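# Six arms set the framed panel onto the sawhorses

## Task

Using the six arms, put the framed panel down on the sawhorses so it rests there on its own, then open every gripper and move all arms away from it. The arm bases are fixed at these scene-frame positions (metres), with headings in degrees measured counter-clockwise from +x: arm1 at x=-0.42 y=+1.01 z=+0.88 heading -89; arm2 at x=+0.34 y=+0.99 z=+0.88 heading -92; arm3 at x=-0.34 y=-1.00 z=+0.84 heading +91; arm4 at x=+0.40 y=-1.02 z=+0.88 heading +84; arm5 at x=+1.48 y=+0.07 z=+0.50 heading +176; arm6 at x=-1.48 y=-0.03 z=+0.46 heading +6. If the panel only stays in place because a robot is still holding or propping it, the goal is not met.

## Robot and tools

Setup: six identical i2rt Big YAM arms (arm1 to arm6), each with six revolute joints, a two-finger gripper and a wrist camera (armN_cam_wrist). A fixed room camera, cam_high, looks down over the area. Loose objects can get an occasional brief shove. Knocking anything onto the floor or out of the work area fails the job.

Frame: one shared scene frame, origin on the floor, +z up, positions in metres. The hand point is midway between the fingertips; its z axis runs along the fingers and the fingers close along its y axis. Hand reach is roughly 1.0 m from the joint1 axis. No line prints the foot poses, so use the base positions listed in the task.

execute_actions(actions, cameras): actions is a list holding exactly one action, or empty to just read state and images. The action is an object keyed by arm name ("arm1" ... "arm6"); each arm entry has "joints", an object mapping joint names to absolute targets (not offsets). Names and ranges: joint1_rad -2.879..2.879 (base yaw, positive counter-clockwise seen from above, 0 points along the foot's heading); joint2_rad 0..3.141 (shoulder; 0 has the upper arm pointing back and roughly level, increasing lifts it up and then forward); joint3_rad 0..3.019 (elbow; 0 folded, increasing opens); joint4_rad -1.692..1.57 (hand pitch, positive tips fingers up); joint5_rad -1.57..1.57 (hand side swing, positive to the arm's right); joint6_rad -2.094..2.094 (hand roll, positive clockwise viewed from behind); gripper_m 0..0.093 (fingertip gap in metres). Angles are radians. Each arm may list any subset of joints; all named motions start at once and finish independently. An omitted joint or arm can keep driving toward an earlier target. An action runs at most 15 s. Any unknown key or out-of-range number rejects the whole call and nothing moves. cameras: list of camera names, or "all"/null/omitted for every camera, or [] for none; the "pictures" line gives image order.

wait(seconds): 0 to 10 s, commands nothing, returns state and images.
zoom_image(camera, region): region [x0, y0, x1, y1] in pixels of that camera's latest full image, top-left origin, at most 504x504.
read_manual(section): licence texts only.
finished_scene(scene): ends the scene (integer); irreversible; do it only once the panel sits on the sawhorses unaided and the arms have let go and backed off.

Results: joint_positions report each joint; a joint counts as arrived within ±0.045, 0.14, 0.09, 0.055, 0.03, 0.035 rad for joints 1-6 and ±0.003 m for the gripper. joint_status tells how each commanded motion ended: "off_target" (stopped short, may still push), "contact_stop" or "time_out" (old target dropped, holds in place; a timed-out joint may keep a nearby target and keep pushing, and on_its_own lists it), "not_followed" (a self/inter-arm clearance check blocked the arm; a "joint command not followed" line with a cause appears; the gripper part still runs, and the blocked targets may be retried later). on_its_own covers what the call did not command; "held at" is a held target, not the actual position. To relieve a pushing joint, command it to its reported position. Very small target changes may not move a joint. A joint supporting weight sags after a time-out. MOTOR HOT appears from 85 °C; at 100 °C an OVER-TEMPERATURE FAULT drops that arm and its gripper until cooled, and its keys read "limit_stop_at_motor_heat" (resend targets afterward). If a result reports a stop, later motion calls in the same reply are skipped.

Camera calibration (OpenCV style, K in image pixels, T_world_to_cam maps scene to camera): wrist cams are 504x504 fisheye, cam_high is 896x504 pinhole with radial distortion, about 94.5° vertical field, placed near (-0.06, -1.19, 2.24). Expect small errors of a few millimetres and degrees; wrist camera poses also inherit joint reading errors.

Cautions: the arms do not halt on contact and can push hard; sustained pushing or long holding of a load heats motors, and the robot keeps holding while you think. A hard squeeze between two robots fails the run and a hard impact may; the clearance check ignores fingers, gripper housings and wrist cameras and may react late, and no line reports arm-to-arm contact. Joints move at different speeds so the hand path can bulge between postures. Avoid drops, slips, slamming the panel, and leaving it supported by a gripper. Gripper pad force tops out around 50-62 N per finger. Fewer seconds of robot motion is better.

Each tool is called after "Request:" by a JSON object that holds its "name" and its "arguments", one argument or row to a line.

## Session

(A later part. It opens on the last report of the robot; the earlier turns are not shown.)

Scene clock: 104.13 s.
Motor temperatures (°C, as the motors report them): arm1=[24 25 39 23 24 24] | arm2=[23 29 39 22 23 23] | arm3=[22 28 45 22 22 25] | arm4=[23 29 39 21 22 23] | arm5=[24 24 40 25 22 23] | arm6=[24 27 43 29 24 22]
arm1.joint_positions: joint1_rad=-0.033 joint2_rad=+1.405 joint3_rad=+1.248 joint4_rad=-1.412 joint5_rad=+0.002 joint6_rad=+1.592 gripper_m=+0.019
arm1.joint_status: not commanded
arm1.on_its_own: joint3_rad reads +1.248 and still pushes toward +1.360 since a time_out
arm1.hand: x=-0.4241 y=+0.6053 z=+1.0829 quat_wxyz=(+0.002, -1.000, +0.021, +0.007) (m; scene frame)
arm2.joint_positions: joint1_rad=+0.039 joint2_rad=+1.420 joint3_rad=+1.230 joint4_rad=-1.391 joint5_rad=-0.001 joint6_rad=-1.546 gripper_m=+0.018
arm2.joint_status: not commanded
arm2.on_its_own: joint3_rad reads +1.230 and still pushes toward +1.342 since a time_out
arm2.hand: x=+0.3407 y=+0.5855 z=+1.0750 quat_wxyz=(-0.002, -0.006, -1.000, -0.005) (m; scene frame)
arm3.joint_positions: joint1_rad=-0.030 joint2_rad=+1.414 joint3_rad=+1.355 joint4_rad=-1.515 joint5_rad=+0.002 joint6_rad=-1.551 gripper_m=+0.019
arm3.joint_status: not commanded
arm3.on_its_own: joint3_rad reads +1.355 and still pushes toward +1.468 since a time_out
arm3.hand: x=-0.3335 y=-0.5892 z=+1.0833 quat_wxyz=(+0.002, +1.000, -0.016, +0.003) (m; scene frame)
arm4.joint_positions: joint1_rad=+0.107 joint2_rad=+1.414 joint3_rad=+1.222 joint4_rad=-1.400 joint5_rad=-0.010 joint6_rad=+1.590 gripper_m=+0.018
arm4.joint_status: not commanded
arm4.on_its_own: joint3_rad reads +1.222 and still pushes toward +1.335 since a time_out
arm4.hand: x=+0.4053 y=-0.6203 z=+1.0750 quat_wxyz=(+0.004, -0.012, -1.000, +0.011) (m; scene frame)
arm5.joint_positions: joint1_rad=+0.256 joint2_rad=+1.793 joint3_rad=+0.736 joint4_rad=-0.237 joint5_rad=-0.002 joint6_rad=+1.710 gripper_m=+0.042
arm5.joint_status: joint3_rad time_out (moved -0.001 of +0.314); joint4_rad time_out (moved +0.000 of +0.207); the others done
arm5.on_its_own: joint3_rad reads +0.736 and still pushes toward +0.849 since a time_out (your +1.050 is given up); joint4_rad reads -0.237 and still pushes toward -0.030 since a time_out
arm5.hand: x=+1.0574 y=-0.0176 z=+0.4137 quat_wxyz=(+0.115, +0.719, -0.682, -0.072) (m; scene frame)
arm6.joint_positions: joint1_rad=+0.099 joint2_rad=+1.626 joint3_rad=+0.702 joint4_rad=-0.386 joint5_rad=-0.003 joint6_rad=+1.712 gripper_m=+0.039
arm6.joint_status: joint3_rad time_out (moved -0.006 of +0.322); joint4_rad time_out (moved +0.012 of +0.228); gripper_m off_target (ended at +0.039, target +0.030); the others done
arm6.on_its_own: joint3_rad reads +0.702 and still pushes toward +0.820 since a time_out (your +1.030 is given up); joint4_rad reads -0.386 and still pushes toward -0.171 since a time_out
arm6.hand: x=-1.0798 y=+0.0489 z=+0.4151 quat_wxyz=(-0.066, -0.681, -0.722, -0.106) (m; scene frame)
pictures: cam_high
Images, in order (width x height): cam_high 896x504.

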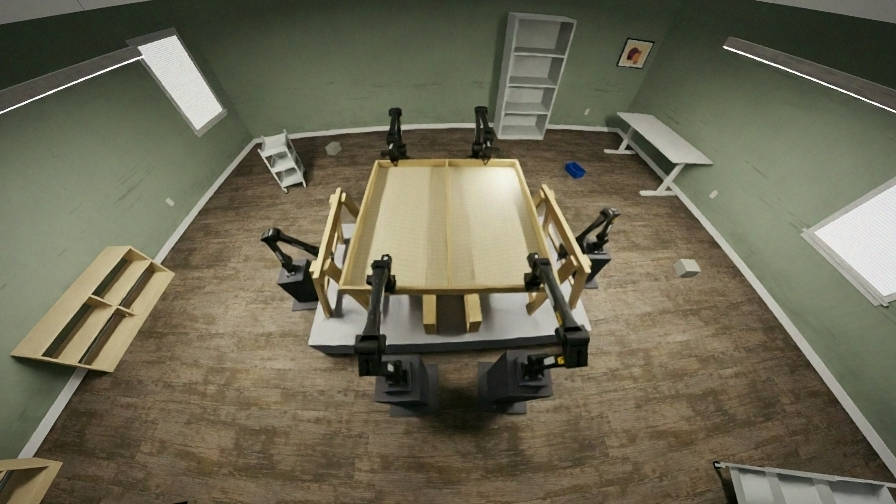

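Request:
{"name": "execute_actions", "arguments": {
  "actions": [
    {"arm5":{"joints":{"joint2_rad":1.93,"joint3_rad":1.22,"joint4_rad":-0.5,"gripper_m":0}},"arm6":{"joints":{"joint2_rad":1.8,"joint3_rad":1.19,"joint4_rad":-0.6,"gripper_m":0}}}
  ],
  "cameras": ["cam_high","arm5_cam_wrist"]
}}

Scene clock: 115.93 s.
Motor temperatures (°C, as the motors report them): arm1=[24 25 42 23 24 24] | arm2=[23 29 42 22 23 23] | arm3=[22 28 50 22 22 25] | arm4=[23 29 42 21 22 23] | arm5=[24 25 41 26 22 23] | arm6=[24 28 46 30 24 22]
arm1.joint_positions: joint1_rad=-0.033 joint2_rad=+1.405 joint3_rad=+1.248 joint4_rad=-1.412 joint5_rad=+0.002 joint6_rad=+1.592 gripper_m=+0.019
arm1.joint_status: not commanded
arm1.on_its_own: joint3_rad reads +1.248 and still pushes toward +1.360 since a time_out
arm1.hand: x=-0.4241 y=+0.6053 z=+1.0829 quat_wxyz=(+0.002, -1.000, +0.021, +0.007) (m; scene frame)
arm2.joint_positions: joint1_rad=+0.039 joint2_rad=+1.420 joint3_rad=+1.230 joint4_rad=-1.391 joint5_rad=-0.001 joint6_rad=-1.546 gripper_m=+0.018
arm2.joint_status: not commanded
arm2.on_its_own: joint3_rad reads +1.230 and still pushes toward +1.342 since a time_out
arm2.hand: x=+0.3407 y=+0.5855 z=+1.0750 quat_wxyz=(-0.002, -0.006, -1.000, -0.005) (m; scene frame)
arm3.joint_positions: joint1_rad=-0.030 joint2_rad=+1.414 joint3_rad=+1.355 joint4_rad=-1.515 joint5_rad=+0.002 joint6_rad=-1.551 gripper_m=+0.019
arm3.joint_status: not commanded
arm3.on_its_own: joint3_rad reads +1.355 and still pushes toward +1.468 since a time_out
arm3.hand: x=-0.3335 y=-0.5892 z=+1.0833 quat_wxyz=(+0.002, +1.000, -0.016, +0.003) (m; scene frame)
arm4.joint_positions: joint1_rad=+0.107 joint2_rad=+1.414 joint3_rad=+1.222 joint4_rad=-1.400 joint5_rad=-0.010 joint6_rad=+1.590 gripper_m=+0.018
arm4.joint_status: not commanded
arm4.on_its_own: joint3_rad reads +1.222 and still pushes toward +1.335 since a time_out
arm4.hand: x=+0.4053 y=-0.6203 z=+1.0750 quat_wxyz=(+0.004, -0.012, -1.000, +0.011) (m; scene frame)
arm5.joint_positions: joint1_rad=+0.256 joint2_rad=+1.896 joint3_rad=+0.950 joint4_rad=-0.693 joint5_rad=-0.002 joint6_rad=+1.717 gripper_m=+0.024
arm5.joint_status: joint3_rad time_out (moved +0.215 of +0.484); joint4_rad time_out (moved -0.455 of -0.263); gripper_m off_target (ended at +0.024, target +0.000); the others done
arm5.on_its_own: joint3_rad reads +0.950 and still pushes toward +1.064 since a time_out (your +1.220 is given up); joint4_rad reads -0.693 and still pushes toward -0.500 since a time_out
arm5.hand: x=+1.0693 y=-0.0153 z=+0.4108 quat_wxyz=(-0.025, +0.723, -0.689, +0.028) (m; scene frame)
arm6.joint_positions: joint1_rad=+0.092 joint2_rad=+1.754 joint3_rad=+0.905 joint4_rad=-0.798 joint5_rad=-0.021 joint6_rad=+1.708 gripper_m=+0.022
arm6.joint_status: joint3_rad time_out (moved +0.204 of +0.488); joint4_rad time_out (moved -0.411 of -0.214); gripper_m off_target (ended at +0.022, target +0.000); the others done
arm6.on_its_own: joint3_rad reads +0.905 and still pushes toward +1.019 since a time_out (your +1.190 is given up); joint4_rad reads -0.798 and still pushes toward -0.600 since a time_out
arm6.hand: x=-1.0920 y=+0.0470 z=+0.4116 quat_wxyz=(+0.038, -0.686, -0.726, +0.026) (m; scene frame)
pictures: arm5_cam_wrist, cam_high
camera_calibration (this result's frames):
arm5_cam_wrist: T_world_to_cam=[[0.996258, 0.0415003, 0.0758165, -1.09717], [-0.0108448, -0.810232, 0.586009, -0.236843], [0.0857485, -0.584638, -0.80675, 0.354209], [0, 0, 0, 1]] pos_world=[1.06012, 0.0607191, 0.507734]
Images, in order (width x height): arm5_cam_wrist 504x504, cam_high 896x504.

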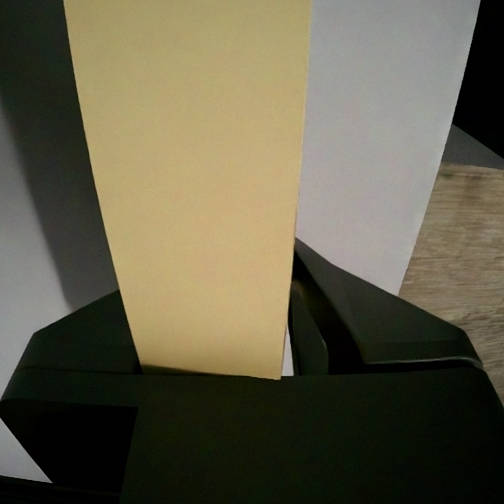

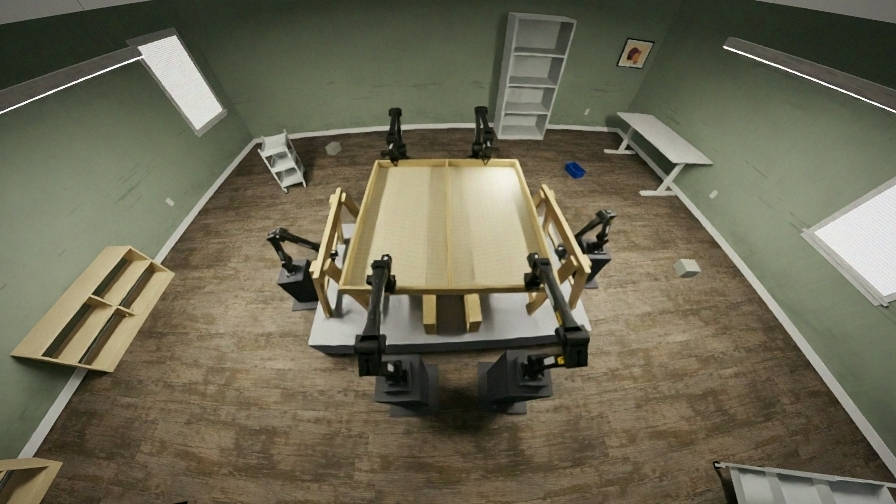

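Request:
{"name": "execute_actions", "arguments": {
  "actions": [
    {"arm5":{"joints":{"joint2_rad":1.9,"joint3_rad":1.47,"joint4_rad":-0.38}},"arm6":{"joints":{"joint2_rad":1.85,"joint3_rad":1.42,"joint4_rad":-0.48}}}
  ],
  "cameras": ["cam_high"]
}}

Scene clock: 128.40 s.
Motor temperatures (°C, as the motors report them): arm1=[24 25 44 23 24 24] | arm2=[23 29 45 22 23 23] | arm3=[22 28 52 22 22 25] | arm4=[23 29 43 21 22 23] | arm5=[24 25 43 27 22 23] | arm6=[24 28 47 31 25 22]
arm1.joint_positions: joint1_rad=-0.033 joint2_rad=+1.405 joint3_rad=+1.248 joint4_rad=-1.412 joint5_rad=+0.002 joint6_rad=+1.592 gripper_m=+0.019
arm1.joint_status: not commanded
arm1.on_its_own: joint3_rad reads +1.248 and still pushes toward +1.360 since a time_out
arm1.hand: x=-0.4241 y=+0.6053 z=+1.0829 quat_wxyz=(+0.002, -1.000, +0.021, +0.007) (m; scene frame)
arm2.joint_positions: joint1_rad=+0.039 joint2_rad=+1.420 joint3_rad=+1.230 joint4_rad=-1.391 joint5_rad=-0.001 joint6_rad=-1.546 gripper_m=+0.018
arm2.joint_status: not commanded
arm2.on_its_own: joint3_rad reads +1.230 and still pushes toward +1.342 since a time_out
arm2.hand: x=+0.3407 y=+0.5855 z=+1.0750 quat_wxyz=(-0.002, -0.006, -1.000, -0.005) (m; scene frame)
arm3.joint_positions: joint1_rad=-0.030 joint2_rad=+1.414 joint3_rad=+1.355 joint4_rad=-1.515 joint5_rad=+0.002 joint6_rad=-1.551 gripper_m=+0.019
arm3.joint_status: not commanded
arm3.on_its_own: joint3_rad reads +1.355 and still pushes toward +1.468 since a time_out
arm3.hand: x=-0.3335 y=-0.5892 z=+1.0833 quat_wxyz=(+0.002, +1.000, -0.016, +0.003) (m; scene frame)
arm4.joint_positions: joint1_rad=+0.107 joint2_rad=+1.414 joint3_rad=+1.222 joint4_rad=-1.400 joint5_rad=-0.010 joint6_rad=+1.590 gripper_m=+0.018
arm4.joint_status: not commanded
arm4.on_its_own: joint3_rad reads +1.222 and still pushes toward +1.335 since a time_out
arm4.hand: x=+0.4053 y=-0.6203 z=+1.0750 quat_wxyz=(+0.004, -0.012, -1.000, +0.011) (m; scene frame)
arm5.joint_positions: joint1_rad=+0.256 joint2_rad=+1.896 joint3_rad=+0.949 joint4_rad=-0.690 joint5_rad=-0.002 joint6_rad=+1.716 gripper_m=+0.024
arm5.joint_status: joint3_rad time_out (moved -0.001 of +0.520); joint4_rad time_out (moved +0.003 of +0.313); the others done
arm5.on_its_own: joint3_rad reads +0.949 and still pushes toward +1.063 since a time_out (your +1.470 is given up); joint4_rad reads -0.690 and still pushes toward -0.465 since a time_out (your -0.380 is given up)
arm5.hand: x=+1.0690 y=-0.0153 z=+0.4108 quat_wxyz=(-0.024, +0.724, -0.689, +0.027) (m; scene frame)
arm6.joint_positions: joint1_rad=+0.092 joint2_rad=+1.756 joint3_rad=+0.905 joint4_rad=-0.795 joint5_rad=-0.022 joint6_rad=+1.707 gripper_m=+0.022
arm6.joint_status: joint3_rad time_out (moved +0.000 of +0.515); joint4_rad time_out (moved +0.002 of +0.318); the others done
arm6.on_its_own: joint3_rad reads +0.905 and still pushes toward +1.019 since a time_out (your +1.420 is given up); joint4_rad reads -0.795 and still pushes toward -0.570 since a time_out (your -0.480 is given up)
arm6.hand: x=-1.0920 y=+0.0471 z=+0.4106 quat_wxyz=(+0.038, -0.686, -0.726, +0.026) (m; scene frame)
pictures: cam_high
Images, in order (width x height): cam_high 896x504.

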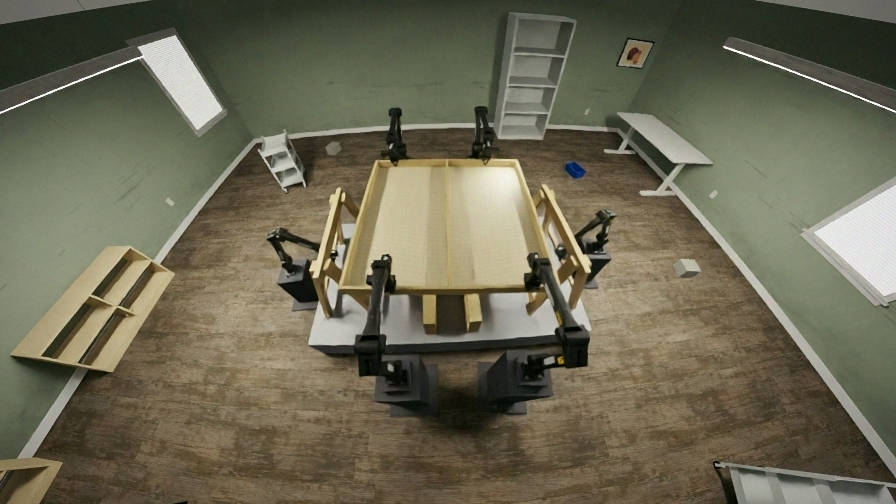

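Request:
{"name": "execute_actions", "arguments": {
  "actions": [
    {"arm5":{"joints":{"joint3_rad":0.95,"joint4_rad":-0.69,"gripper_m":0.093}},"arm6":{"joints":{"joint2_rad":1.74,"joint3_rad":0.91,"joint4_rad":-0.79,"gripper_m":0.093}}}
  ],
  "cameras": []
}}

Request:
{"name": "execute_actions", "arguments": {
  "actions": [
    {"arm5":{"joints":{"joint2_rad":1.65,"joint4_rad":-0.84}},"arm6":{"joints":{"joint2_rad":1.5,"joint4_rad":-0.94}}}
  ],
  "cameras": []
}}

Request:
{"name": "execute_actions", "arguments": {
  "actions": [
    {"arm5":{"joints":{"joint1_rad":0.2,"joint4_rad":-0.3,"joint6_rad":1.62}},"arm6":{"joints":{"joint1_rad":0.02,"joint4_rad":-0.4,"joint6_rad":1.62}}}
  ],
  "cameras": []
}}

Request:
{"name": "execute_actions", "arguments": {
  "actions": [
    {"arm5":{"joints":{"joint2_rad":2.03,"joint3_rad":1.28,"joint4_rad":0.04}},"arm6":{"joints":{"joint2_rad":1.91,"joint3_rad":1.23,"joint4_rad":-0.02}}}
  ],
  "cameras": ["cam_high","arm5_cam_wrist","arm6_cam_wrist"]
}}

Scene clock: 151.70 s.
Motor temperatures (°C, as the motors report them): arm1=[24 25 47 23 24 24] | arm2=[23 29 48 22 23 23] | arm3=[22 28 55 22 22 25] | arm4=[23 29 45 21 22 23] | arm5=[24 25 40 28 22 23] | arm6=[24 27 43 31 25 22]
arm1.joint_positions: joint1_rad=-0.033 joint2_rad=+1.405 joint3_rad=+1.248 joint4_rad=-1.412 joint5_rad=+0.002 joint6_rad=+1.592 gripper_m=+0.019
arm1.joint_status: not commanded
arm1.on_its_own: joint3_rad reads +1.248 and still pushes toward +1.360 since a time_out
arm1.hand: x=-0.4241 y=+0.6053 z=+1.0829 quat_wxyz=(+0.002, -1.000, +0.021, +0.007) (m; scene frame)
arm2.joint_positions: joint1_rad=+0.039 joint2_rad=+1.420 joint3_rad=+1.230 joint4_rad=-1.391 joint5_rad=-0.001 joint6_rad=-1.546 gripper_m=+0.018
arm2.joint_status: not commanded
arm2.on_its_own: joint3_rad reads +1.230 and still pushes toward +1.342 since a time_out
arm2.hand: x=+0.3407 y=+0.5855 z=+1.0750 quat_wxyz=(-0.002, -0.006, -1.000, -0.005) (m; scene frame)
arm3.joint_positions: joint1_rad=-0.030 joint2_rad=+1.414 joint3_rad=+1.355 joint4_rad=-1.515 joint5_rad=+0.002 joint6_rad=-1.551 gripper_m=+0.019
arm3.joint_status: not commanded
arm3.on_its_own: joint3_rad reads +1.355 and still pushes toward +1.468 since a time_out
arm3.hand: x=-0.3335 y=-0.5892 z=+1.0833 quat_wxyz=(+0.002, +1.000, -0.016, +0.003) (m; scene frame)
arm4.joint_positions: joint1_rad=+0.107 joint2_rad=+1.414 joint3_rad=+1.222 joint4_rad=-1.400 joint5_rad=-0.010 joint6_rad=+1.590 gripper_m=+0.018
arm4.joint_status: not commanded
arm4.on_its_own: joint3_rad reads +1.222 and still pushes toward +1.335 since a time_out
arm4.hand: x=+0.4053 y=-0.6203 z=+1.0750 quat_wxyz=(+0.004, -0.012, -1.000, +0.011) (m; scene frame)
arm5.joint_positions: joint1_rad=+0.242 joint2_rad=+1.894 joint3_rad=+0.945 joint4_rad=-0.677 joint5_rad=+0.002 joint6_rad=+1.710 gripper_m=+0.093
arm5.joint_status: all done
arm5.hand: x=+1.0666 y=-0.0094 z=+0.4104 quat_wxyz=(-0.020, +0.721, -0.692, +0.023) (m; scene frame)
arm6.joint_positions: joint1_rad=+0.065 joint2_rad=+1.746 joint3_rad=+0.901 joint4_rad=-0.781 joint5_rad=-0.004 joint6_rad=+1.708 gripper_m=+0.093
arm6.joint_status: all done
arm6.hand: x=-1.0864 y=+0.0342 z=+0.4130 quat_wxyz=(+0.025, -0.696, -0.717, +0.022) (m; scene frame)
pictures: none
No camera images: the call's "cameras" was empty. Leave "cameras" out to get every camera's image.

Scene clock: 152.83 s.
Motor temperatures (°C, as the motors report them): arm1=[24 25 47 23 24 24] | arm2=[23 29 48 22 23 23] | arm3=[22 28 56 22 22 25] | arm4=[23 29 45 21 22 23] | arm5=[24 25 39 27 22 23] | arm6=[24 27 42 31 25 22]
arm1.joint_positions: joint1_rad=-0.033 joint2_rad=+1.405 joint3_rad=+1.248 joint4_rad=-1.412 joint5_rad=+0.002 joint6_rad=+1.592 gripper_m=+0.019
arm1.joint_status: not commanded
arm1.on_its_own: joint3_rad reads +1.248 and still pushes toward +1.360 since a time_out
arm1.hand: x=-0.4241 y=+0.6053 z=+1.0829 quat_wxyz=(+0.002, -1.000, +0.021, +0.007) (m; scene frame)
arm2.joint_positions: joint1_rad=+0.039 joint2_rad=+1.420 joint3_rad=+1.230 joint4_rad=-1.391 joint5_rad=-0.001 joint6_rad=-1.546 gripper_m=+0.018
arm2.joint_status: not commanded
arm2.on_its_own: joint3_rad reads +1.230 and still pushes toward +1.342 since a time_out
arm2.hand: x=+0.3407 y=+0.5855 z=+1.0750 quat_wxyz=(-0.002, -0.006, -1.000, -0.005) (m; scene frame)
arm3.joint_positions: joint1_rad=-0.030 joint2_rad=+1.414 joint3_rad=+1.355 joint4_rad=-1.515 joint5_rad=+0.002 joint6_rad=-1.551 gripper_m=+0.019
arm3.joint_status: not commanded
arm3.on_its_own: joint3_rad reads +1.355 and still pushes toward +1.468 since a time_out
arm3.hand: x=-0.3335 y=-0.5892 z=+1.0833 quat_wxyz=(+0.002, +1.000, -0.016, +0.003) (m; scene frame)
arm4.joint_positions: joint1_rad=+0.107 joint2_rad=+1.414 joint3_rad=+1.222 joint4_rad=-1.400 joint5_rad=-0.010 joint6_rad=+1.590 gripper_m=+0.018
arm4.joint_status: not commanded
arm4.on_its_own: joint3_rad reads +1.222 and still pushes toward +1.335 since a time_out
arm4.hand: x=+0.4053 y=-0.6203 z=+1.0750 quat_wxyz=(+0.004, -0.012, -1.000, +0.011) (m; scene frame)
arm5.joint_positions: joint1_rad=+0.242 joint2_rad=+1.639 joint3_rad=+0.945 joint4_rad=-0.827 joint5_rad=+0.002 joint6_rad=+1.710 gripper_m=+0.093
arm5.joint_status: all done
arm5.hand: x=+1.0603 y=-0.0090 z=+0.5120 quat_wxyz=(+0.022, +0.721, -0.693, -0.008) (m; scene frame)
arm6.joint_positions: joint1_rad=+0.065 joint2_rad=+1.482 joint3_rad=+0.901 joint4_rad=-0.930 joint5_rad=-0.004 joint6_rad=+1.708 gripper_m=+0.093
arm6.joint_status: all done
arm6.hand: x=-1.0900 y=+0.0325 z=+0.5113 quat_wxyz=(-0.008, -0.696, -0.717, -0.024) (m; scene frame)
pictures: none
No camera images: the call's "cameras" was empty. Leave "cameras" out to get every camera's image.

Scene clock: 154.07 s.
Motor temperatures (°C, as the motors report them): arm1=[24 25 47 23 24 24] | arm2=[23 29 48 22 23 23] | arm3=[22 28 56 22 22 25] | arm4=[23 29 45 21 22 23] | arm5=[24 25 39 27 22 23] | arm6=[24 27 41 31 25 22]
arm1.joint_positions: joint1_rad=-0.033 joint2_rad=+1.405 joint3_rad=+1.248 joint4_rad=-1.412 joint5_rad=+0.002 joint6_rad=+1.592 gripper_m=+0.019
arm1.joint_status: not commanded
arm1.on_its_own: joint3_rad reads +1.248 and still pushes toward +1.360 since a time_out
arm1.hand: x=-0.4241 y=+0.6053 z=+1.0829 quat_wxyz=(+0.002, -1.000, +0.021, +0.007) (m; scene frame)
arm2.joint_positions: joint1_rad=+0.039 joint2_rad=+1.420 joint3_rad=+1.230 joint4_rad=-1.391 joint5_rad=-0.001 joint6_rad=-1.546 gripper_m=+0.018
arm2.joint_status: not commanded
arm2.on_its_own: joint3_rad reads +1.230 and still pushes toward +1.342 since a time_out
arm2.hand: x=+0.3407 y=+0.5855 z=+1.0750 quat_wxyz=(-0.002, -0.006, -1.000, -0.005) (m; scene frame)
arm3.joint_positions: joint1_rad=-0.030 joint2_rad=+1.414 joint3_rad=+1.355 joint4_rad=-1.515 joint5_rad=+0.002 joint6_rad=-1.551 gripper_m=+0.019
arm3.joint_status: not commanded
arm3.on_its_own: joint3_rad reads +1.355 and still pushes toward +1.468 since a time_out
arm3.hand: x=-0.3335 y=-0.5892 z=+1.0833 quat_wxyz=(+0.002, +1.000, -0.016, +0.003) (m; scene frame)
arm4.joint_positions: joint1_rad=+0.107 joint2_rad=+1.414 joint3_rad=+1.222 joint4_rad=-1.400 joint5_rad=-0.010 joint6_rad=+1.590 gripper_m=+0.018
arm4.joint_status: not commanded
arm4.on_its_own: joint3_rad reads +1.222 and still pushes toward +1.335 since a time_out
arm4.hand: x=+0.4053 y=-0.6203 z=+1.0750 quat_wxyz=(+0.004, -0.012, -1.000, +0.011) (m; scene frame)
arm5.joint_positions: joint1_rad=+0.208 joint2_rad=+1.639 joint3_rad=+0.945 joint4_rad=-0.321 joint5_rad=+0.001 joint6_rad=+1.631 gripper_m=+0.093
arm5.joint_status: all done
arm5.hand: x=+0.9414 y=-0.0113 z=+0.5479 quat_wxyz=(+0.215, +0.708, -0.652, -0.167) (m; scene frame)
arm6.joint_positions: joint1_rad=+0.023 joint2_rad=+1.482 joint3_rad=+0.901 joint4_rad=-0.414 joint5_rad=-0.004 joint6_rad=+1.628 gripper_m=+0.093
arm6.joint_status: all done
arm6.hand: x=-0.9687 y=+0.0306 z=+0.5489 quat_wxyz=(-0.173, -0.657, -0.701, -0.218) (m; scene frame)
pictures: none
No camera images: the call's "cameras" was empty. Leave "cameras" out to get every camera's image.

Scene clock: 155.30 s.
Motor temperatures (°C, as the motors report them): arm1=[24 25 47 23 24 24] | arm2=[23 29 48 22 23 23] | arm3=[22 28 56 22 22 25] | arm4=[23 29 45 21 22 23] | arm5=[24 25 39 27 22 23] | arm6=[24 27 41 30 25 22]
arm1.joint_positions: joint1_rad=-0.033 joint2_rad=+1.405 joint3_rad=+1.248 joint4_rad=-1.412 joint5_rad=+0.002 joint6_rad=+1.592 gripper_m=+0.019
arm1.joint_status: not commanded
arm1.on_its_own: joint3_rad reads +1.248 and still pushes toward +1.360 since a time_out
arm1.hand: x=-0.4241 y=+0.6053 z=+1.0829 quat_wxyz=(+0.002, -1.000, +0.021, +0.007) (m; scene frame)
arm2.joint_positions: joint1_rad=+0.039 joint2_rad=+1.420 joint3_rad=+1.230 joint4_rad=-1.391 joint5_rad=-0.001 joint6_rad=-1.546 gripper_m=+0.018
arm2.joint_status: not commanded
arm2.on_its_own: joint3_rad reads +1.230 and still pushes toward +1.342 since a time_out
arm2.hand: x=+0.3407 y=+0.5855 z=+1.0750 quat_wxyz=(-0.002, -0.006, -1.000, -0.005) (m; scene frame)
arm3.joint_positions: joint1_rad=-0.030 joint2_rad=+1.414 joint3_rad=+1.355 joint4_rad=-1.515 joint5_rad=+0.002 joint6_rad=-1.551 gripper_m=+0.019
arm3.joint_status: not commanded
arm3.on_its_own: joint3_rad reads +1.355 and still pushes toward +1.468 since a time_out
arm3.hand: x=-0.3335 y=-0.5892 z=+1.0833 quat_wxyz=(+0.002, +1.000, -0.016, +0.003) (m; scene frame)
arm4.joint_positions: joint1_rad=+0.107 joint2_rad=+1.414 joint3_rad=+1.222 joint4_rad=-1.400 joint5_rad=-0.010 joint6_rad=+1.590 gripper_m=+0.018
arm4.joint_status: not commanded
arm4.on_its_own: joint3_rad reads +1.222 and still pushes toward +1.335 since a time_out
arm4.hand: x=+0.4053 y=-0.6203 z=+1.0750 quat_wxyz=(+0.004, -0.012, -1.000, +0.011) (m; scene frame)
arm5.joint_positions: joint1_rad=+0.208 joint2_rad=+2.031 joint3_rad=+1.232 joint4_rad=+0.018 joint5_rad=+0.001 joint6_rad=+1.630 gripper_m=+0.093
arm5.joint_status: all done
arm5.hand: x=+0.7902 y=-0.0344 z=+0.4894 quat_wxyz=(+0.301, +0.679, -0.627, -0.237) (m; scene frame)
arm6.joint_positions: joint1_rad=+0.023 joint2_rad=+1.904 joint3_rad=+1.192 joint4_rad=-0.034 joint5_rad=-0.004 joint6_rad=+1.627 gripper_m=+0.093
arm6.joint_status: all done
arm6.hand: x=-0.7999 y=+0.0522 z=+0.4994 quat_wxyz=(-0.249, -0.628, -0.670, -0.308) (m; scene frame)
pictures: arm5_cam_wrist, arm6_cam_wrist, cam_high
camera_calibration (this result's frames):
arm5_cam_wrist: T_world_to_cam=[[0.710732, 0.0274149, -0.702928, -0.218094], [0.485691, -0.741975, 0.462145, -0.630777], [-0.508885, -0.669867, -0.54066, 0.767113], [0, 0, 0, 1]] pos_world=[0.851741, 0.0518229, 0.552954]
arm6_cam_wrist: T_world_to_cam=[[-0.697352, -0.0211939, -0.716415, -0.199447], [-0.492361, 0.740547, 0.457352, -0.657361], [0.520846, 0.67167, -0.526857, 0.767688], [0, 0, 0, 1]] pos_world=[-0.862591, -0.0330535, 0.56222]
Images, in order (width x height): arm5_cam_wrist 504x504, arm6_cam_wrist 504x504, cam_high 896x504.

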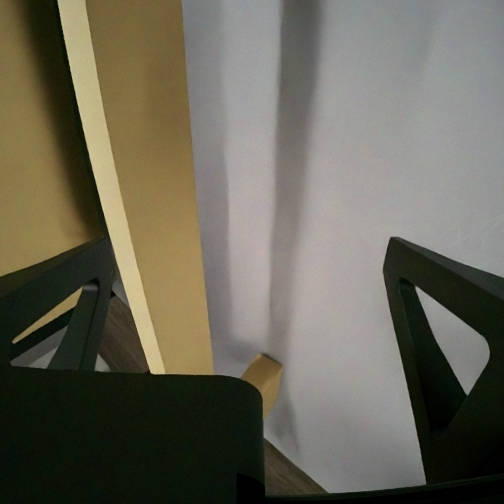

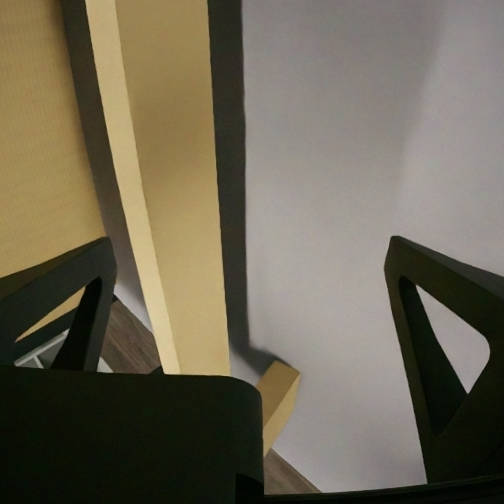

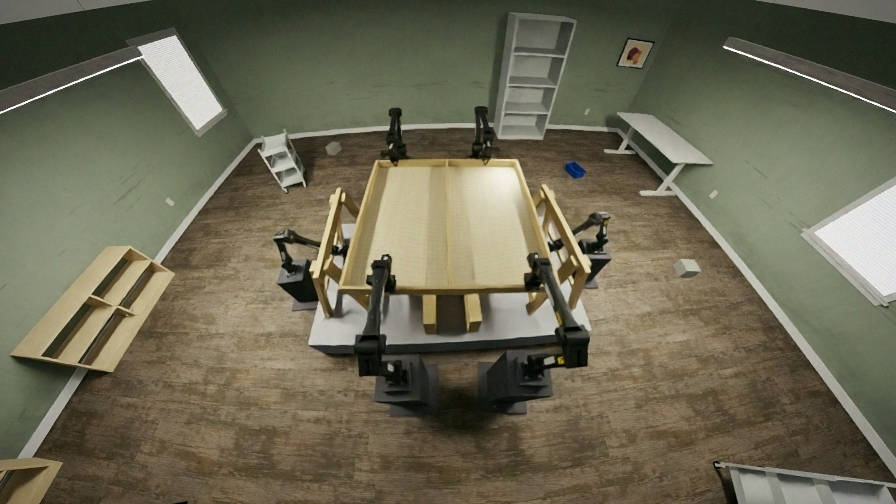

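Request:
{"name": "execute_actions", "arguments": {
  "actions": [
    {"arm5":{"joints":{"joint2_rad":2.31,"joint3_rad":1.35,"joint4_rad":0.62,"joint6_rad":0}},"arm6":{"joints":{"joint2_rad":2.195,"joint3_rad":1.28,"joint4_rad":0.56,"joint6_rad":0}}}
  ],
  "cameras": ["arm5_cam_wrist","arm6_cam_wrist"]
}}

Scene clock: 174.87 s.
Motor temperatures (°C, as the motors report them): arm1=[24 25 49 23 24 24] | arm2=[23 29 50 22 23 23] | arm3=[22 28 58 22 22 25] | arm4=[23 29 47 21 22 23] | arm5=[24 27 37 25 22 23] | arm6=[24 29 38 28 25 22]
arm1.joint_positions: joint1_rad=-0.033 joint2_rad=+1.405 joint3_rad=+1.248 joint4_rad=-1.412 joint5_rad=+0.002 joint6_rad=+1.592 gripper_m=+0.019
arm1.joint_status: not commanded
arm1.on_its_own: joint3_rad reads +1.248 and still pushes toward +1.360 since a time_out
arm1.hand: x=-0.4241 y=+0.6053 z=+1.0829 quat_wxyz=(+0.002, -1.000, +0.021, +0.007) (m; scene frame)
arm2.joint_positions: joint1_rad=+0.039 joint2_rad=+1.420 joint3_rad=+1.230 joint4_rad=-1.391 joint5_rad=-0.001 joint6_rad=-1.546 gripper_m=+0.018
arm2.joint_status: not commanded
arm2.on_its_own: joint3_rad reads +1.230 and still pushes toward +1.342 since a time_out
arm2.hand: x=+0.3407 y=+0.5855 z=+1.0750 quat_wxyz=(-0.002, -0.006, -1.000, -0.005) (m; scene frame)
arm3.joint_positions: joint1_rad=-0.030 joint2_rad=+1.414 joint3_rad=+1.355 joint4_rad=-1.515 joint5_rad=+0.002 joint6_rad=-1.551 gripper_m=+0.019
arm3.joint_status: not commanded
arm3.on_its_own: joint3_rad reads +1.355 and still pushes toward +1.468 since a time_out
arm3.hand: x=-0.3335 y=-0.5892 z=+1.0833 quat_wxyz=(+0.002, +1.000, -0.016, +0.003) (m; scene frame)
arm4.joint_positions: joint1_rad=+0.107 joint2_rad=+1.414 joint3_rad=+1.222 joint4_rad=-1.400 joint5_rad=-0.010 joint6_rad=+1.590 gripper_m=+0.018
arm4.joint_status: not commanded
arm4.on_its_own: joint3_rad reads +1.222 and still pushes toward +1.335 since a time_out
arm4.hand: x=+0.4053 y=-0.6203 z=+1.0750 quat_wxyz=(+0.004, -0.012, -1.000, +0.011) (m; scene frame)
arm5.joint_positions: joint1_rad=+0.208 joint2_rad=+2.327 joint3_rad=+1.327 joint4_rad=+0.597 joint5_rad=+0.001 joint6_rad=+0.011 gripper_m=+0.093
arm5.joint_status: all done
arm5.hand: x=+0.7198 y=-0.0454 z=+0.4376 quat_wxyz=(+0.048, +0.834, +0.052, -0.547) (m; scene frame)
arm6.joint_positions: joint1_rad=+0.023 joint2_rad=+2.192 joint3_rad=+1.259 joint4_rad=+0.546 joint5_rad=-0.004 joint6_rad=+0.008 gripper_m=+0.093
arm6.joint_status: all done
arm6.hand: x=-0.7281 y=+0.0616 z=+0.4477 quat_wxyz=(-0.552, +0.046, -0.832, -0.042) (m; scene frame)
pictures: arm5_cam_wrist, arm6_cam_wrist
camera_calibration (this result's frames):
arm5_cam_wrist: T_world_to_cam=[[-0.134977, 0.990414, -0.0293344, 0.153596], [0.851993, 0.100896, -0.51374, -0.379182], [-0.505856, -0.0943355, -0.857444, 0.858488], [0, 0, 0, 1]] pos_world=[0.778064, -0.0328798, 0.54581]
arm6_cam_wrist: T_world_to_cam=[[0.111586, -0.993623, -0.0161929, 0.149199], [-0.855019, -0.0876903, -0.511129, -0.384815], [0.506449, 0.0708798, -0.859352, 0.872139], [0, 0, 0, 1]] pos_world=[-0.787367, 0.0526859, 0.5552]
Images, in order (width x height): arm5_cam_wrist 504x504, arm6_cam_wrist 504x504.

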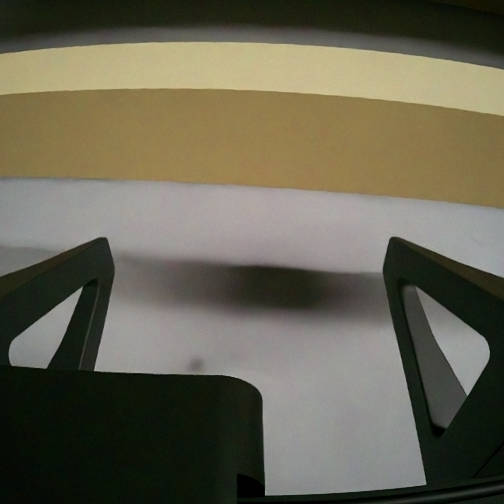

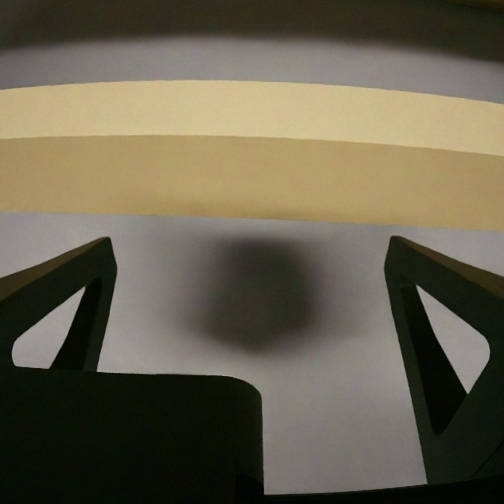

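Request:
{"name": "execute_actions", "arguments": {
  "actions": [
    {"arm5":{"joints":{"joint2_rad":2.365,"joint3_rad":1.5,"joint4_rad":0.51}},"arm6":{"joints":{"joint2_rad":2.255,"joint3_rad":1.4,"joint4_rad":0.47}}}
  ],
  "cameras": ["arm5_cam_wrist","arm6_cam_wrist"]
}}

Request:
{"name": "execute_actions", "arguments": {
  "actions": [
    {"arm5":{"joints":{"joint2_rad":2.5,"joint3_rad":1.83,"joint4_rad":0.37}},"arm6":{"joints":{"joint2_rad":2.4,"joint3_rad":1.75,"joint4_rad":0.33}}}
  ],
  "cameras": ["arm5_cam_wrist","arm6_cam_wrist"]
}}

Scene clock: 184.87 s.
Motor temperatures (°C, as the motors report them): arm1=[24 25 49 23 24 24] | arm2=[23 29 51 22 23 23] | arm3=[22 28 58 22 22 25] | arm4=[23 29 47 21 22 23] | arm5=[24 27 36 25 22 23] | arm6=[24 30 37 28 24 22]
arm1.joint_positions: joint1_rad=-0.033 joint2_rad=+1.405 joint3_rad=+1.248 joint4_rad=-1.412 joint5_rad=+0.002 joint6_rad=+1.592 gripper_m=+0.019
arm1.joint_status: not commanded
arm1.on_its_own: joint3_rad reads +1.248 and still pushes toward +1.360 since a time_out
arm1.hand: x=-0.4241 y=+0.6053 z=+1.0829 quat_wxyz=(+0.002, -1.000, +0.021, +0.007) (m; scene frame)
arm2.joint_positions: joint1_rad=+0.039 joint2_rad=+1.420 joint3_rad=+1.230 joint4_rad=-1.391 joint5_rad=-0.001 joint6_rad=-1.546 gripper_m=+0.018
arm2.joint_status: not commanded
arm2.on_its_own: joint3_rad reads +1.230 and still pushes toward +1.342 since a time_out
arm2.hand: x=+0.3407 y=+0.5855 z=+1.0750 quat_wxyz=(-0.002, -0.006, -1.000, -0.005) (m; scene frame)
arm3.joint_positions: joint1_rad=-0.030 joint2_rad=+1.414 joint3_rad=+1.355 joint4_rad=-1.515 joint5_rad=+0.002 joint6_rad=-1.551 gripper_m=+0.019
arm3.joint_status: not commanded
arm3.on_its_own: joint3_rad reads +1.355 and still pushes toward +1.468 since a time_out
arm3.hand: x=-0.3335 y=-0.5892 z=+1.0833 quat_wxyz=(+0.002, +1.000, -0.016, +0.003) (m; scene frame)
arm4.joint_positions: joint1_rad=+0.107 joint2_rad=+1.414 joint3_rad=+1.222 joint4_rad=-1.400 joint5_rad=-0.010 joint6_rad=+1.590 gripper_m=+0.018
arm4.joint_status: not commanded
arm4.on_its_own: joint3_rad reads +1.222 and still pushes toward +1.335 since a time_out
arm4.hand: x=+0.4053 y=-0.6203 z=+1.0750 quat_wxyz=(+0.004, -0.012, -1.000, +0.011) (m; scene frame)
arm5.joint_positions: joint1_rad=+0.208 joint2_rad=+2.362 joint3_rad=+1.437 joint4_rad=+0.517 joint5_rad=+0.002 joint6_rad=+0.013 gripper_m=+0.093
arm5.joint_status: all done
arm5.hand: x=+0.6890 y=-0.0498 z=+0.4420 quat_wxyz=(+0.049, +0.835, +0.051, -0.545) (m; scene frame)
arm6.joint_positions: joint1_rad=+0.023 joint2_rad=+2.232 joint3_rad=+1.341 joint4_rad=+0.476 joint5_rad=+0.000 joint6_rad=+0.009 gripper_m=+0.093
arm6.joint_status: all done
arm6.hand: x=-0.7079 y=+0.0636 z=+0.4396 quat_wxyz=(-0.540, +0.046, -0.839, -0.040) (m; scene frame)
pictures: arm5_cam_wrist, arm6_cam_wrist
camera_calibration (this result's frames):
arm5_cam_wrist: T_world_to_cam=[[-0.133307, 0.990587, -0.0310825, 0.153472], [0.854416, 0.0989767, -0.510076, -0.353615], [-0.502198, -0.0945539, -0.859568, 0.844658], [0, 0, 0, 1]] pos_world=[0.746779, -0.0371619, 0.550441]
arm6_cam_wrist: T_world_to_cam=[[0.10816, -0.994024, -0.0147695, 0.145785], [-0.869212, -0.087348, -0.486664, -0.392367], [0.482465, 0.0654753, -0.873465, 0.844337], [0, 0, 0, 1]] pos_world=[-0.764181, 0.0553582, 0.548701]
Images, in order (width x height): arm5_cam_wrist 504x504, arm6_cam_wrist 504x504.

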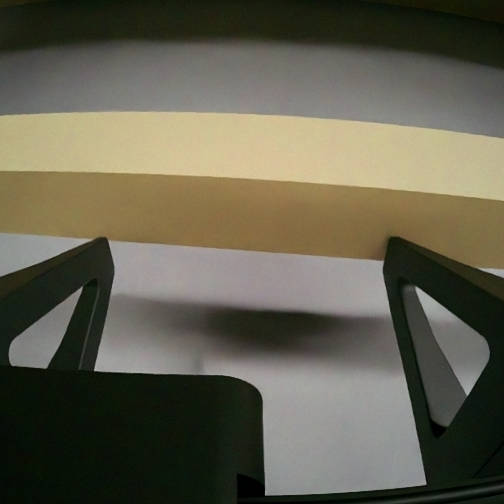

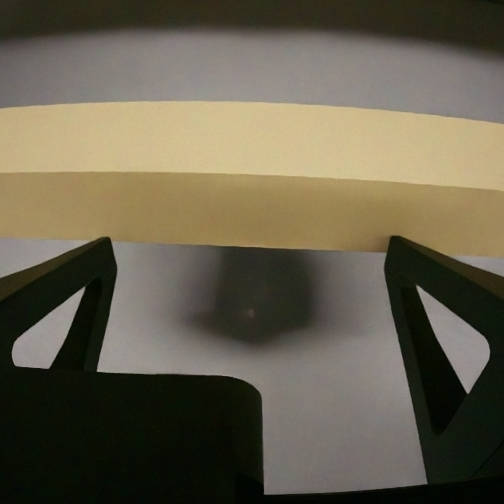

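Scene clock: 187.17 s.
Motor temperatures (°C, as the motors report them): arm1=[24 25 49 23 24 24] | arm2=[23 29 51 22 23 23] | arm3=[22 28 59 22 22 25] | arm4=[23 29 47 21 22 23] | arm5=[24 28 37 25 22 23] | arm6=[24 30 39 27 24 22]
arm1.joint_positions: joint1_rad=-0.033 joint2_rad=+1.405 joint3_rad=+1.248 joint4_rad=-1.412 joint5_rad=+0.002 joint6_rad=+1.592 gripper_m=+0.019
arm1.joint_status: not commanded
arm1.on_its_own: joint3_rad reads +1.248 and still pushes toward +1.360 since a time_out
arm1.hand: x=-0.4241 y=+0.6053 z=+1.0829 quat_wxyz=(+0.002, -1.000, +0.021, +0.007) (m; scene frame)
arm2.joint_positions: joint1_rad=+0.039 joint2_rad=+1.420 joint3_rad=+1.230 joint4_rad=-1.391 joint5_rad=-0.001 joint6_rad=-1.546 gripper_m=+0.018
arm2.joint_status: not commanded
arm2.on_its_own: joint3_rad reads +1.230 and still pushes toward +1.342 since a time_out
arm2.hand: x=+0.3407 y=+0.5855 z=+1.0750 quat_wxyz=(-0.002, -0.006, -1.000, -0.005) (m; scene frame)
arm3.joint_positions: joint1_rad=-0.030 joint2_rad=+1.414 joint3_rad=+1.355 joint4_rad=-1.515 joint5_rad=+0.002 joint6_rad=-1.551 gripper_m=+0.019
arm3.joint_status: not commanded
arm3.on_its_own: joint3_rad reads +1.355 and still pushes toward +1.468 since a time_out
arm3.hand: x=-0.3335 y=-0.5892 z=+1.0833 quat_wxyz=(+0.002, +1.000, -0.016, +0.003) (m; scene frame)
arm4.joint_positions: joint1_rad=+0.107 joint2_rad=+1.414 joint3_rad=+1.222 joint4_rad=-1.400 joint5_rad=-0.010 joint6_rad=+1.590 gripper_m=+0.018
arm4.joint_status: not commanded
arm4.on_its_own: joint3_rad reads +1.222 and still pushes toward +1.335 since a time_out
arm4.hand: x=+0.4053 y=-0.6203 z=+1.0750 quat_wxyz=(+0.004, -0.012, -1.000, +0.011) (m; scene frame)
arm5.joint_positions: joint1_rad=+0.208 joint2_rad=+2.547 joint3_rad=+1.692 joint4_rad=+0.351 joint5_rad=+0.003 joint6_rad=+0.033 gripper_m=+0.093
arm5.joint_status: joint3_rad time_out (moved +0.255 of +0.393); the others done
arm5.on_its_own: joint3_rad reads +1.692 and still pushes toward +1.805 since a time_out
arm5.hand: x=+0.6448 y=-0.0570 z=+0.3753 quat_wxyz=(+0.050, +0.861, +0.044, -0.504) (m; scene frame)
arm6.joint_positions: joint1_rad=+0.025 joint2_rad=+2.420 joint3_rad=+1.585 joint4_rad=+0.319 joint5_rad=+0.011 joint6_rad=+0.047 gripper_m=+0.093
arm6.joint_status: joint3_rad time_out (moved +0.244 of +0.409); the others done
arm6.on_its_own: joint3_rad reads +1.585 and still pushes toward +1.697 since a time_out
arm6.hand: x=-0.6609 y=+0.0702 z=+0.3728 quat_wxyz=(-0.497, +0.029, -0.866, -0.043) (m; scene frame)
pictures: arm5_cam_wrist, arm6_cam_wrist
camera_calibration (this result's frames):
arm5_cam_wrist: T_world_to_cam=[[-0.120947, 0.991547, -0.0469617, 0.150748], [0.901103, 0.089824, -0.424199, -0.412071], [-0.416395, -0.0936229, -0.904351, 0.726024], [0, 0, 0, 1]] pos_world=[0.691863, -0.0444875, 0.48886]
arm6_cam_wrist: T_world_to_cam=[[0.0815553, -0.995856, -0.0402386, 0.138246], [-0.916654, -0.059097, -0.395289, -0.450848], [0.391273, 0.0691228, -0.917675, 0.718889], [0, 0, 0, 1]] pos_world=[-0.705828, 0.0613374, 0.487055]
Images, in order (width x height): arm5_cam_wrist 504x504, arm6_cam_wrist 504x504.

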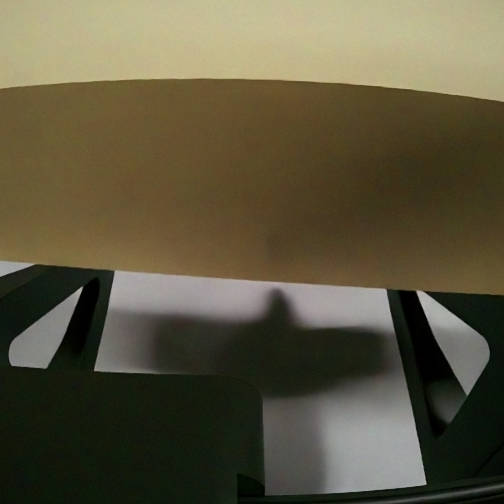

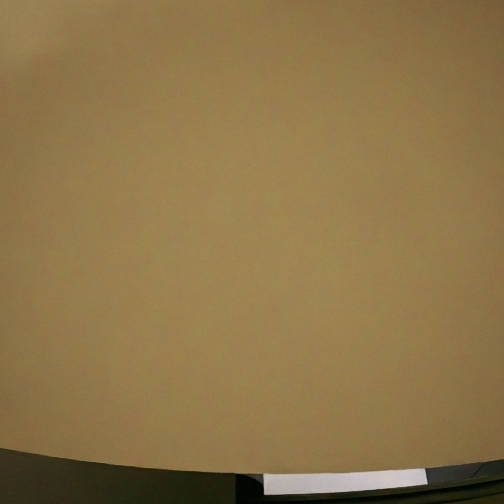

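Request:
{"name": "execute_actions", "arguments": {
  "actions": [
    {"arm5":{"joints":{"joint2_rad":2.42,"joint3_rad":1.38,"joint4_rad":0.55}},"arm6":{"joints":{"joint2_rad":2.3,"joint3_rad":1.29,"joint4_rad":0.5}}}
  ],
  "cameras": []
}}

Request:
{"name": "execute_actions", "arguments": {
  "actions": [
    {"arm5":{"joints":{"joint2_rad":2.27,"joint3_rad":1.27,"joint4_rad":0.64,"joint6_rad":1.58}},"arm6":{"joints":{"joint2_rad":2.16,"joint3_rad":1.2,"joint4_rad":0.58,"joint6_rad":1.58}}}
  ],
  "cameras": ["arm5_cam_wrist","arm6_cam_wrist"]
}}

Scene clock: 199.57 s.
Motor temperatures (°C, as the motors report them): arm1=[24 25 50 23 24 24] | arm2=[23 29 52 22 23 23] | arm3=[22 28 59 22 22 25] | arm4=[23 30 48 21 22 23] | arm5=[24 30 40 25 22 23] | arm6=[24 32 42 27 24 22]
arm1.joint_positions: joint1_rad=-0.033 joint2_rad=+1.405 joint3_rad=+1.248 joint4_rad=-1.412 joint5_rad=+0.002 joint6_rad=+1.592 gripper_m=+0.019
arm1.joint_status: not commanded
arm1.on_its_own: joint3_rad reads +1.248 and still pushes toward +1.360 since a time_out
arm1.hand: x=-0.4241 y=+0.6053 z=+1.0829 quat_wxyz=(+0.002, -1.000, +0.021, +0.007) (m; scene frame)
arm2.joint_positions: joint1_rad=+0.039 joint2_rad=+1.420 joint3_rad=+1.230 joint4_rad=-1.391 joint5_rad=-0.001 joint6_rad=-1.546 gripper_m=+0.018
arm2.joint_status: not commanded
arm2.on_its_own: joint3_rad reads +1.230 and still pushes toward +1.342 since a time_out
arm2.hand: x=+0.3407 y=+0.5855 z=+1.0750 quat_wxyz=(-0.002, -0.006, -1.000, -0.005) (m; scene frame)
arm3.joint_positions: joint1_rad=-0.030 joint2_rad=+1.414 joint3_rad=+1.355 joint4_rad=-1.515 joint5_rad=+0.002 joint6_rad=-1.551 gripper_m=+0.019
arm3.joint_status: not commanded
arm3.on_its_own: joint3_rad reads +1.355 and still pushes toward +1.468 since a time_out
arm3.hand: x=-0.3335 y=-0.5892 z=+1.0833 quat_wxyz=(+0.002, +1.000, -0.016, +0.003) (m; scene frame)
arm4.joint_positions: joint1_rad=+0.107 joint2_rad=+1.414 joint3_rad=+1.222 joint4_rad=-1.400 joint5_rad=-0.010 joint6_rad=+1.590 gripper_m=+0.018
arm4.joint_status: not commanded
arm4.on_its_own: joint3_rad reads +1.222 and still pushes toward +1.335 since a time_out
arm4.hand: x=+0.4053 y=-0.6203 z=+1.0750 quat_wxyz=(+0.004, -0.012, -1.000, +0.011) (m; scene frame)
arm5.joint_positions: joint1_rad=+0.208 joint2_rad=+2.419 joint3_rad=+1.382 joint4_rad=+0.531 joint5_rad=+0.002 joint6_rad=+0.010 gripper_m=+0.093
arm5.joint_status: all done
arm5.hand: x=+0.7235 y=-0.0456 z=+0.3782 quat_wxyz=(+0.045, +0.861, +0.054, -0.503) (m; scene frame)
arm6.joint_positions: joint1_rad=+0.025 joint2_rad=+2.281 joint3_rad=+1.296 joint4_rad=+0.489 joint5_rad=+0.005 joint6_rad=+0.008 gripper_m=+0.093
arm6.joint_status: all done
arm6.hand: x=-0.7338 y=+0.0618 z=+0.3867 quat_wxyz=(-0.506, +0.047, -0.860, -0.036) (m; scene frame)
pictures: none
No camera images: the call's "cameras" was empty. Leave "cameras" out to get every camera's image.

Scene clock: 201.73 s.
Motor temperatures (°C, as the motors report them): arm1=[24 25 50 23 24 24] | arm2=[23 29 52 22 23 23] | arm3=[22 28 60 22 22 25] | arm4=[23 30 48 21 22 23] | arm5=[24 29 39 25 22 23] | arm6=[24 31 41 27 24 22]
arm1.joint_positions: joint1_rad=-0.033 joint2_rad=+1.405 joint3_rad=+1.248 joint4_rad=-1.412 joint5_rad=+0.002 joint6_rad=+1.592 gripper_m=+0.019
arm1.joint_status: not commanded
arm1.on_its_own: joint3_rad reads +1.248 and still pushes toward +1.360 since a time_out
arm1.hand: x=-0.4241 y=+0.6053 z=+1.0829 quat_wxyz=(+0.002, -1.000, +0.021, +0.007) (m; scene frame)
arm2.joint_positions: joint1_rad=+0.039 joint2_rad=+1.420 joint3_rad=+1.230 joint4_rad=-1.391 joint5_rad=-0.001 joint6_rad=-1.546 gripper_m=+0.018
arm2.joint_status: not commanded
arm2.on_its_own: joint3_rad reads +1.230 and still pushes toward +1.342 since a time_out
arm2.hand: x=+0.3407 y=+0.5855 z=+1.0750 quat_wxyz=(-0.002, -0.006, -1.000, -0.005) (m; scene frame)
arm3.joint_positions: joint1_rad=-0.030 joint2_rad=+1.414 joint3_rad=+1.355 joint4_rad=-1.515 joint5_rad=+0.002 joint6_rad=-1.551 gripper_m=+0.019
arm3.joint_status: not commanded
arm3.on_its_own: joint3_rad reads +1.355 and still pushes toward +1.468 since a time_out
arm3.hand: x=-0.3335 y=-0.5892 z=+1.0833 quat_wxyz=(+0.002, +1.000, -0.016, +0.003) (m; scene frame)
arm4.joint_positions: joint1_rad=+0.107 joint2_rad=+1.414 joint3_rad=+1.222 joint4_rad=-1.400 joint5_rad=-0.010 joint6_rad=+1.590 gripper_m=+0.018
arm4.joint_status: not commanded
arm4.on_its_own: joint3_rad reads +1.222 and still pushes toward +1.335 since a time_out
arm4.hand: x=+0.4053 y=-0.6203 z=+1.0750 quat_wxyz=(+0.004, -0.012, -1.000, +0.011) (m; scene frame)
arm5.joint_positions: joint1_rad=+0.208 joint2_rad=+2.268 joint3_rad=+1.271 joint4_rad=+0.622 joint5_rad=+0.002 joint6_rad=+1.569 gripper_m=+0.093
arm5.joint_status: all done
arm5.hand: x=+0.7297 y=-0.0435 z=+0.4626 quat_wxyz=(+0.428, +0.624, -0.544, -0.363) (m; scene frame)
arm6.joint_positions: joint1_rad=+0.025 joint2_rad=+2.141 joint3_rad=+1.202 joint4_rad=+0.569 joint5_rad=+0.005 joint6_rad=+1.571 gripper_m=+0.093
arm6.joint_status: all done
arm6.hand: x=-0.7424 y=+0.0599 z=+0.4638 quat_wxyz=(-0.369, -0.551, -0.619, -0.422) (m; scene frame)
pictures: arm5_cam_wrist, arm6_cam_wrist
camera_calibration (this result's frames):
arm5_cam_wrist: T_world_to_cam=[[0.371465, 0.0352496, -0.927777, 0.158219], [0.649805, -0.723612, 0.232677, -0.608603], [-0.663149, -0.689306, -0.291702, 0.712299], [0, 0, 0, 1]] pos_world=[0.809061, 0.0450221, 0.49618]
arm6_cam_wrist: T_world_to_cam=[[-0.382149, -0.0369565, -0.923361, 0.146233], [-0.64159, 0.729735, 0.236326, -0.626174], [0.665075, 0.682731, -0.302578, 0.716155], [0, 0, 0, 1]] pos_world=[-0.822161, -0.0265959, 0.4997]
Images, in order (width x height): arm5_cam_wrist 504x504, arm6_cam_wrist 504x504.

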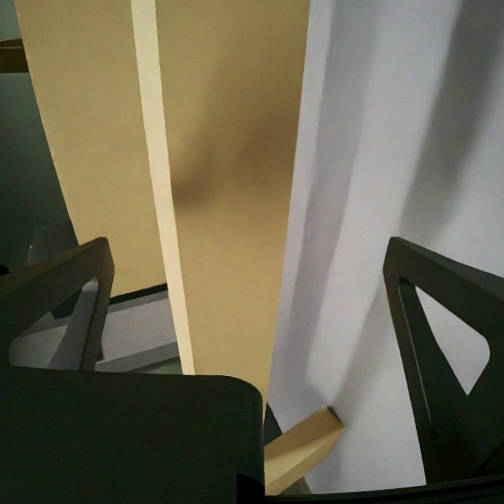

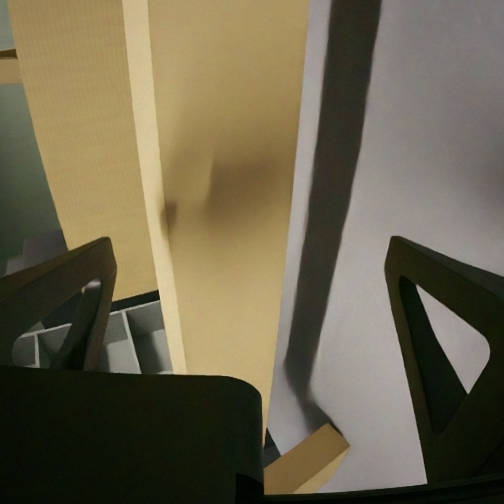

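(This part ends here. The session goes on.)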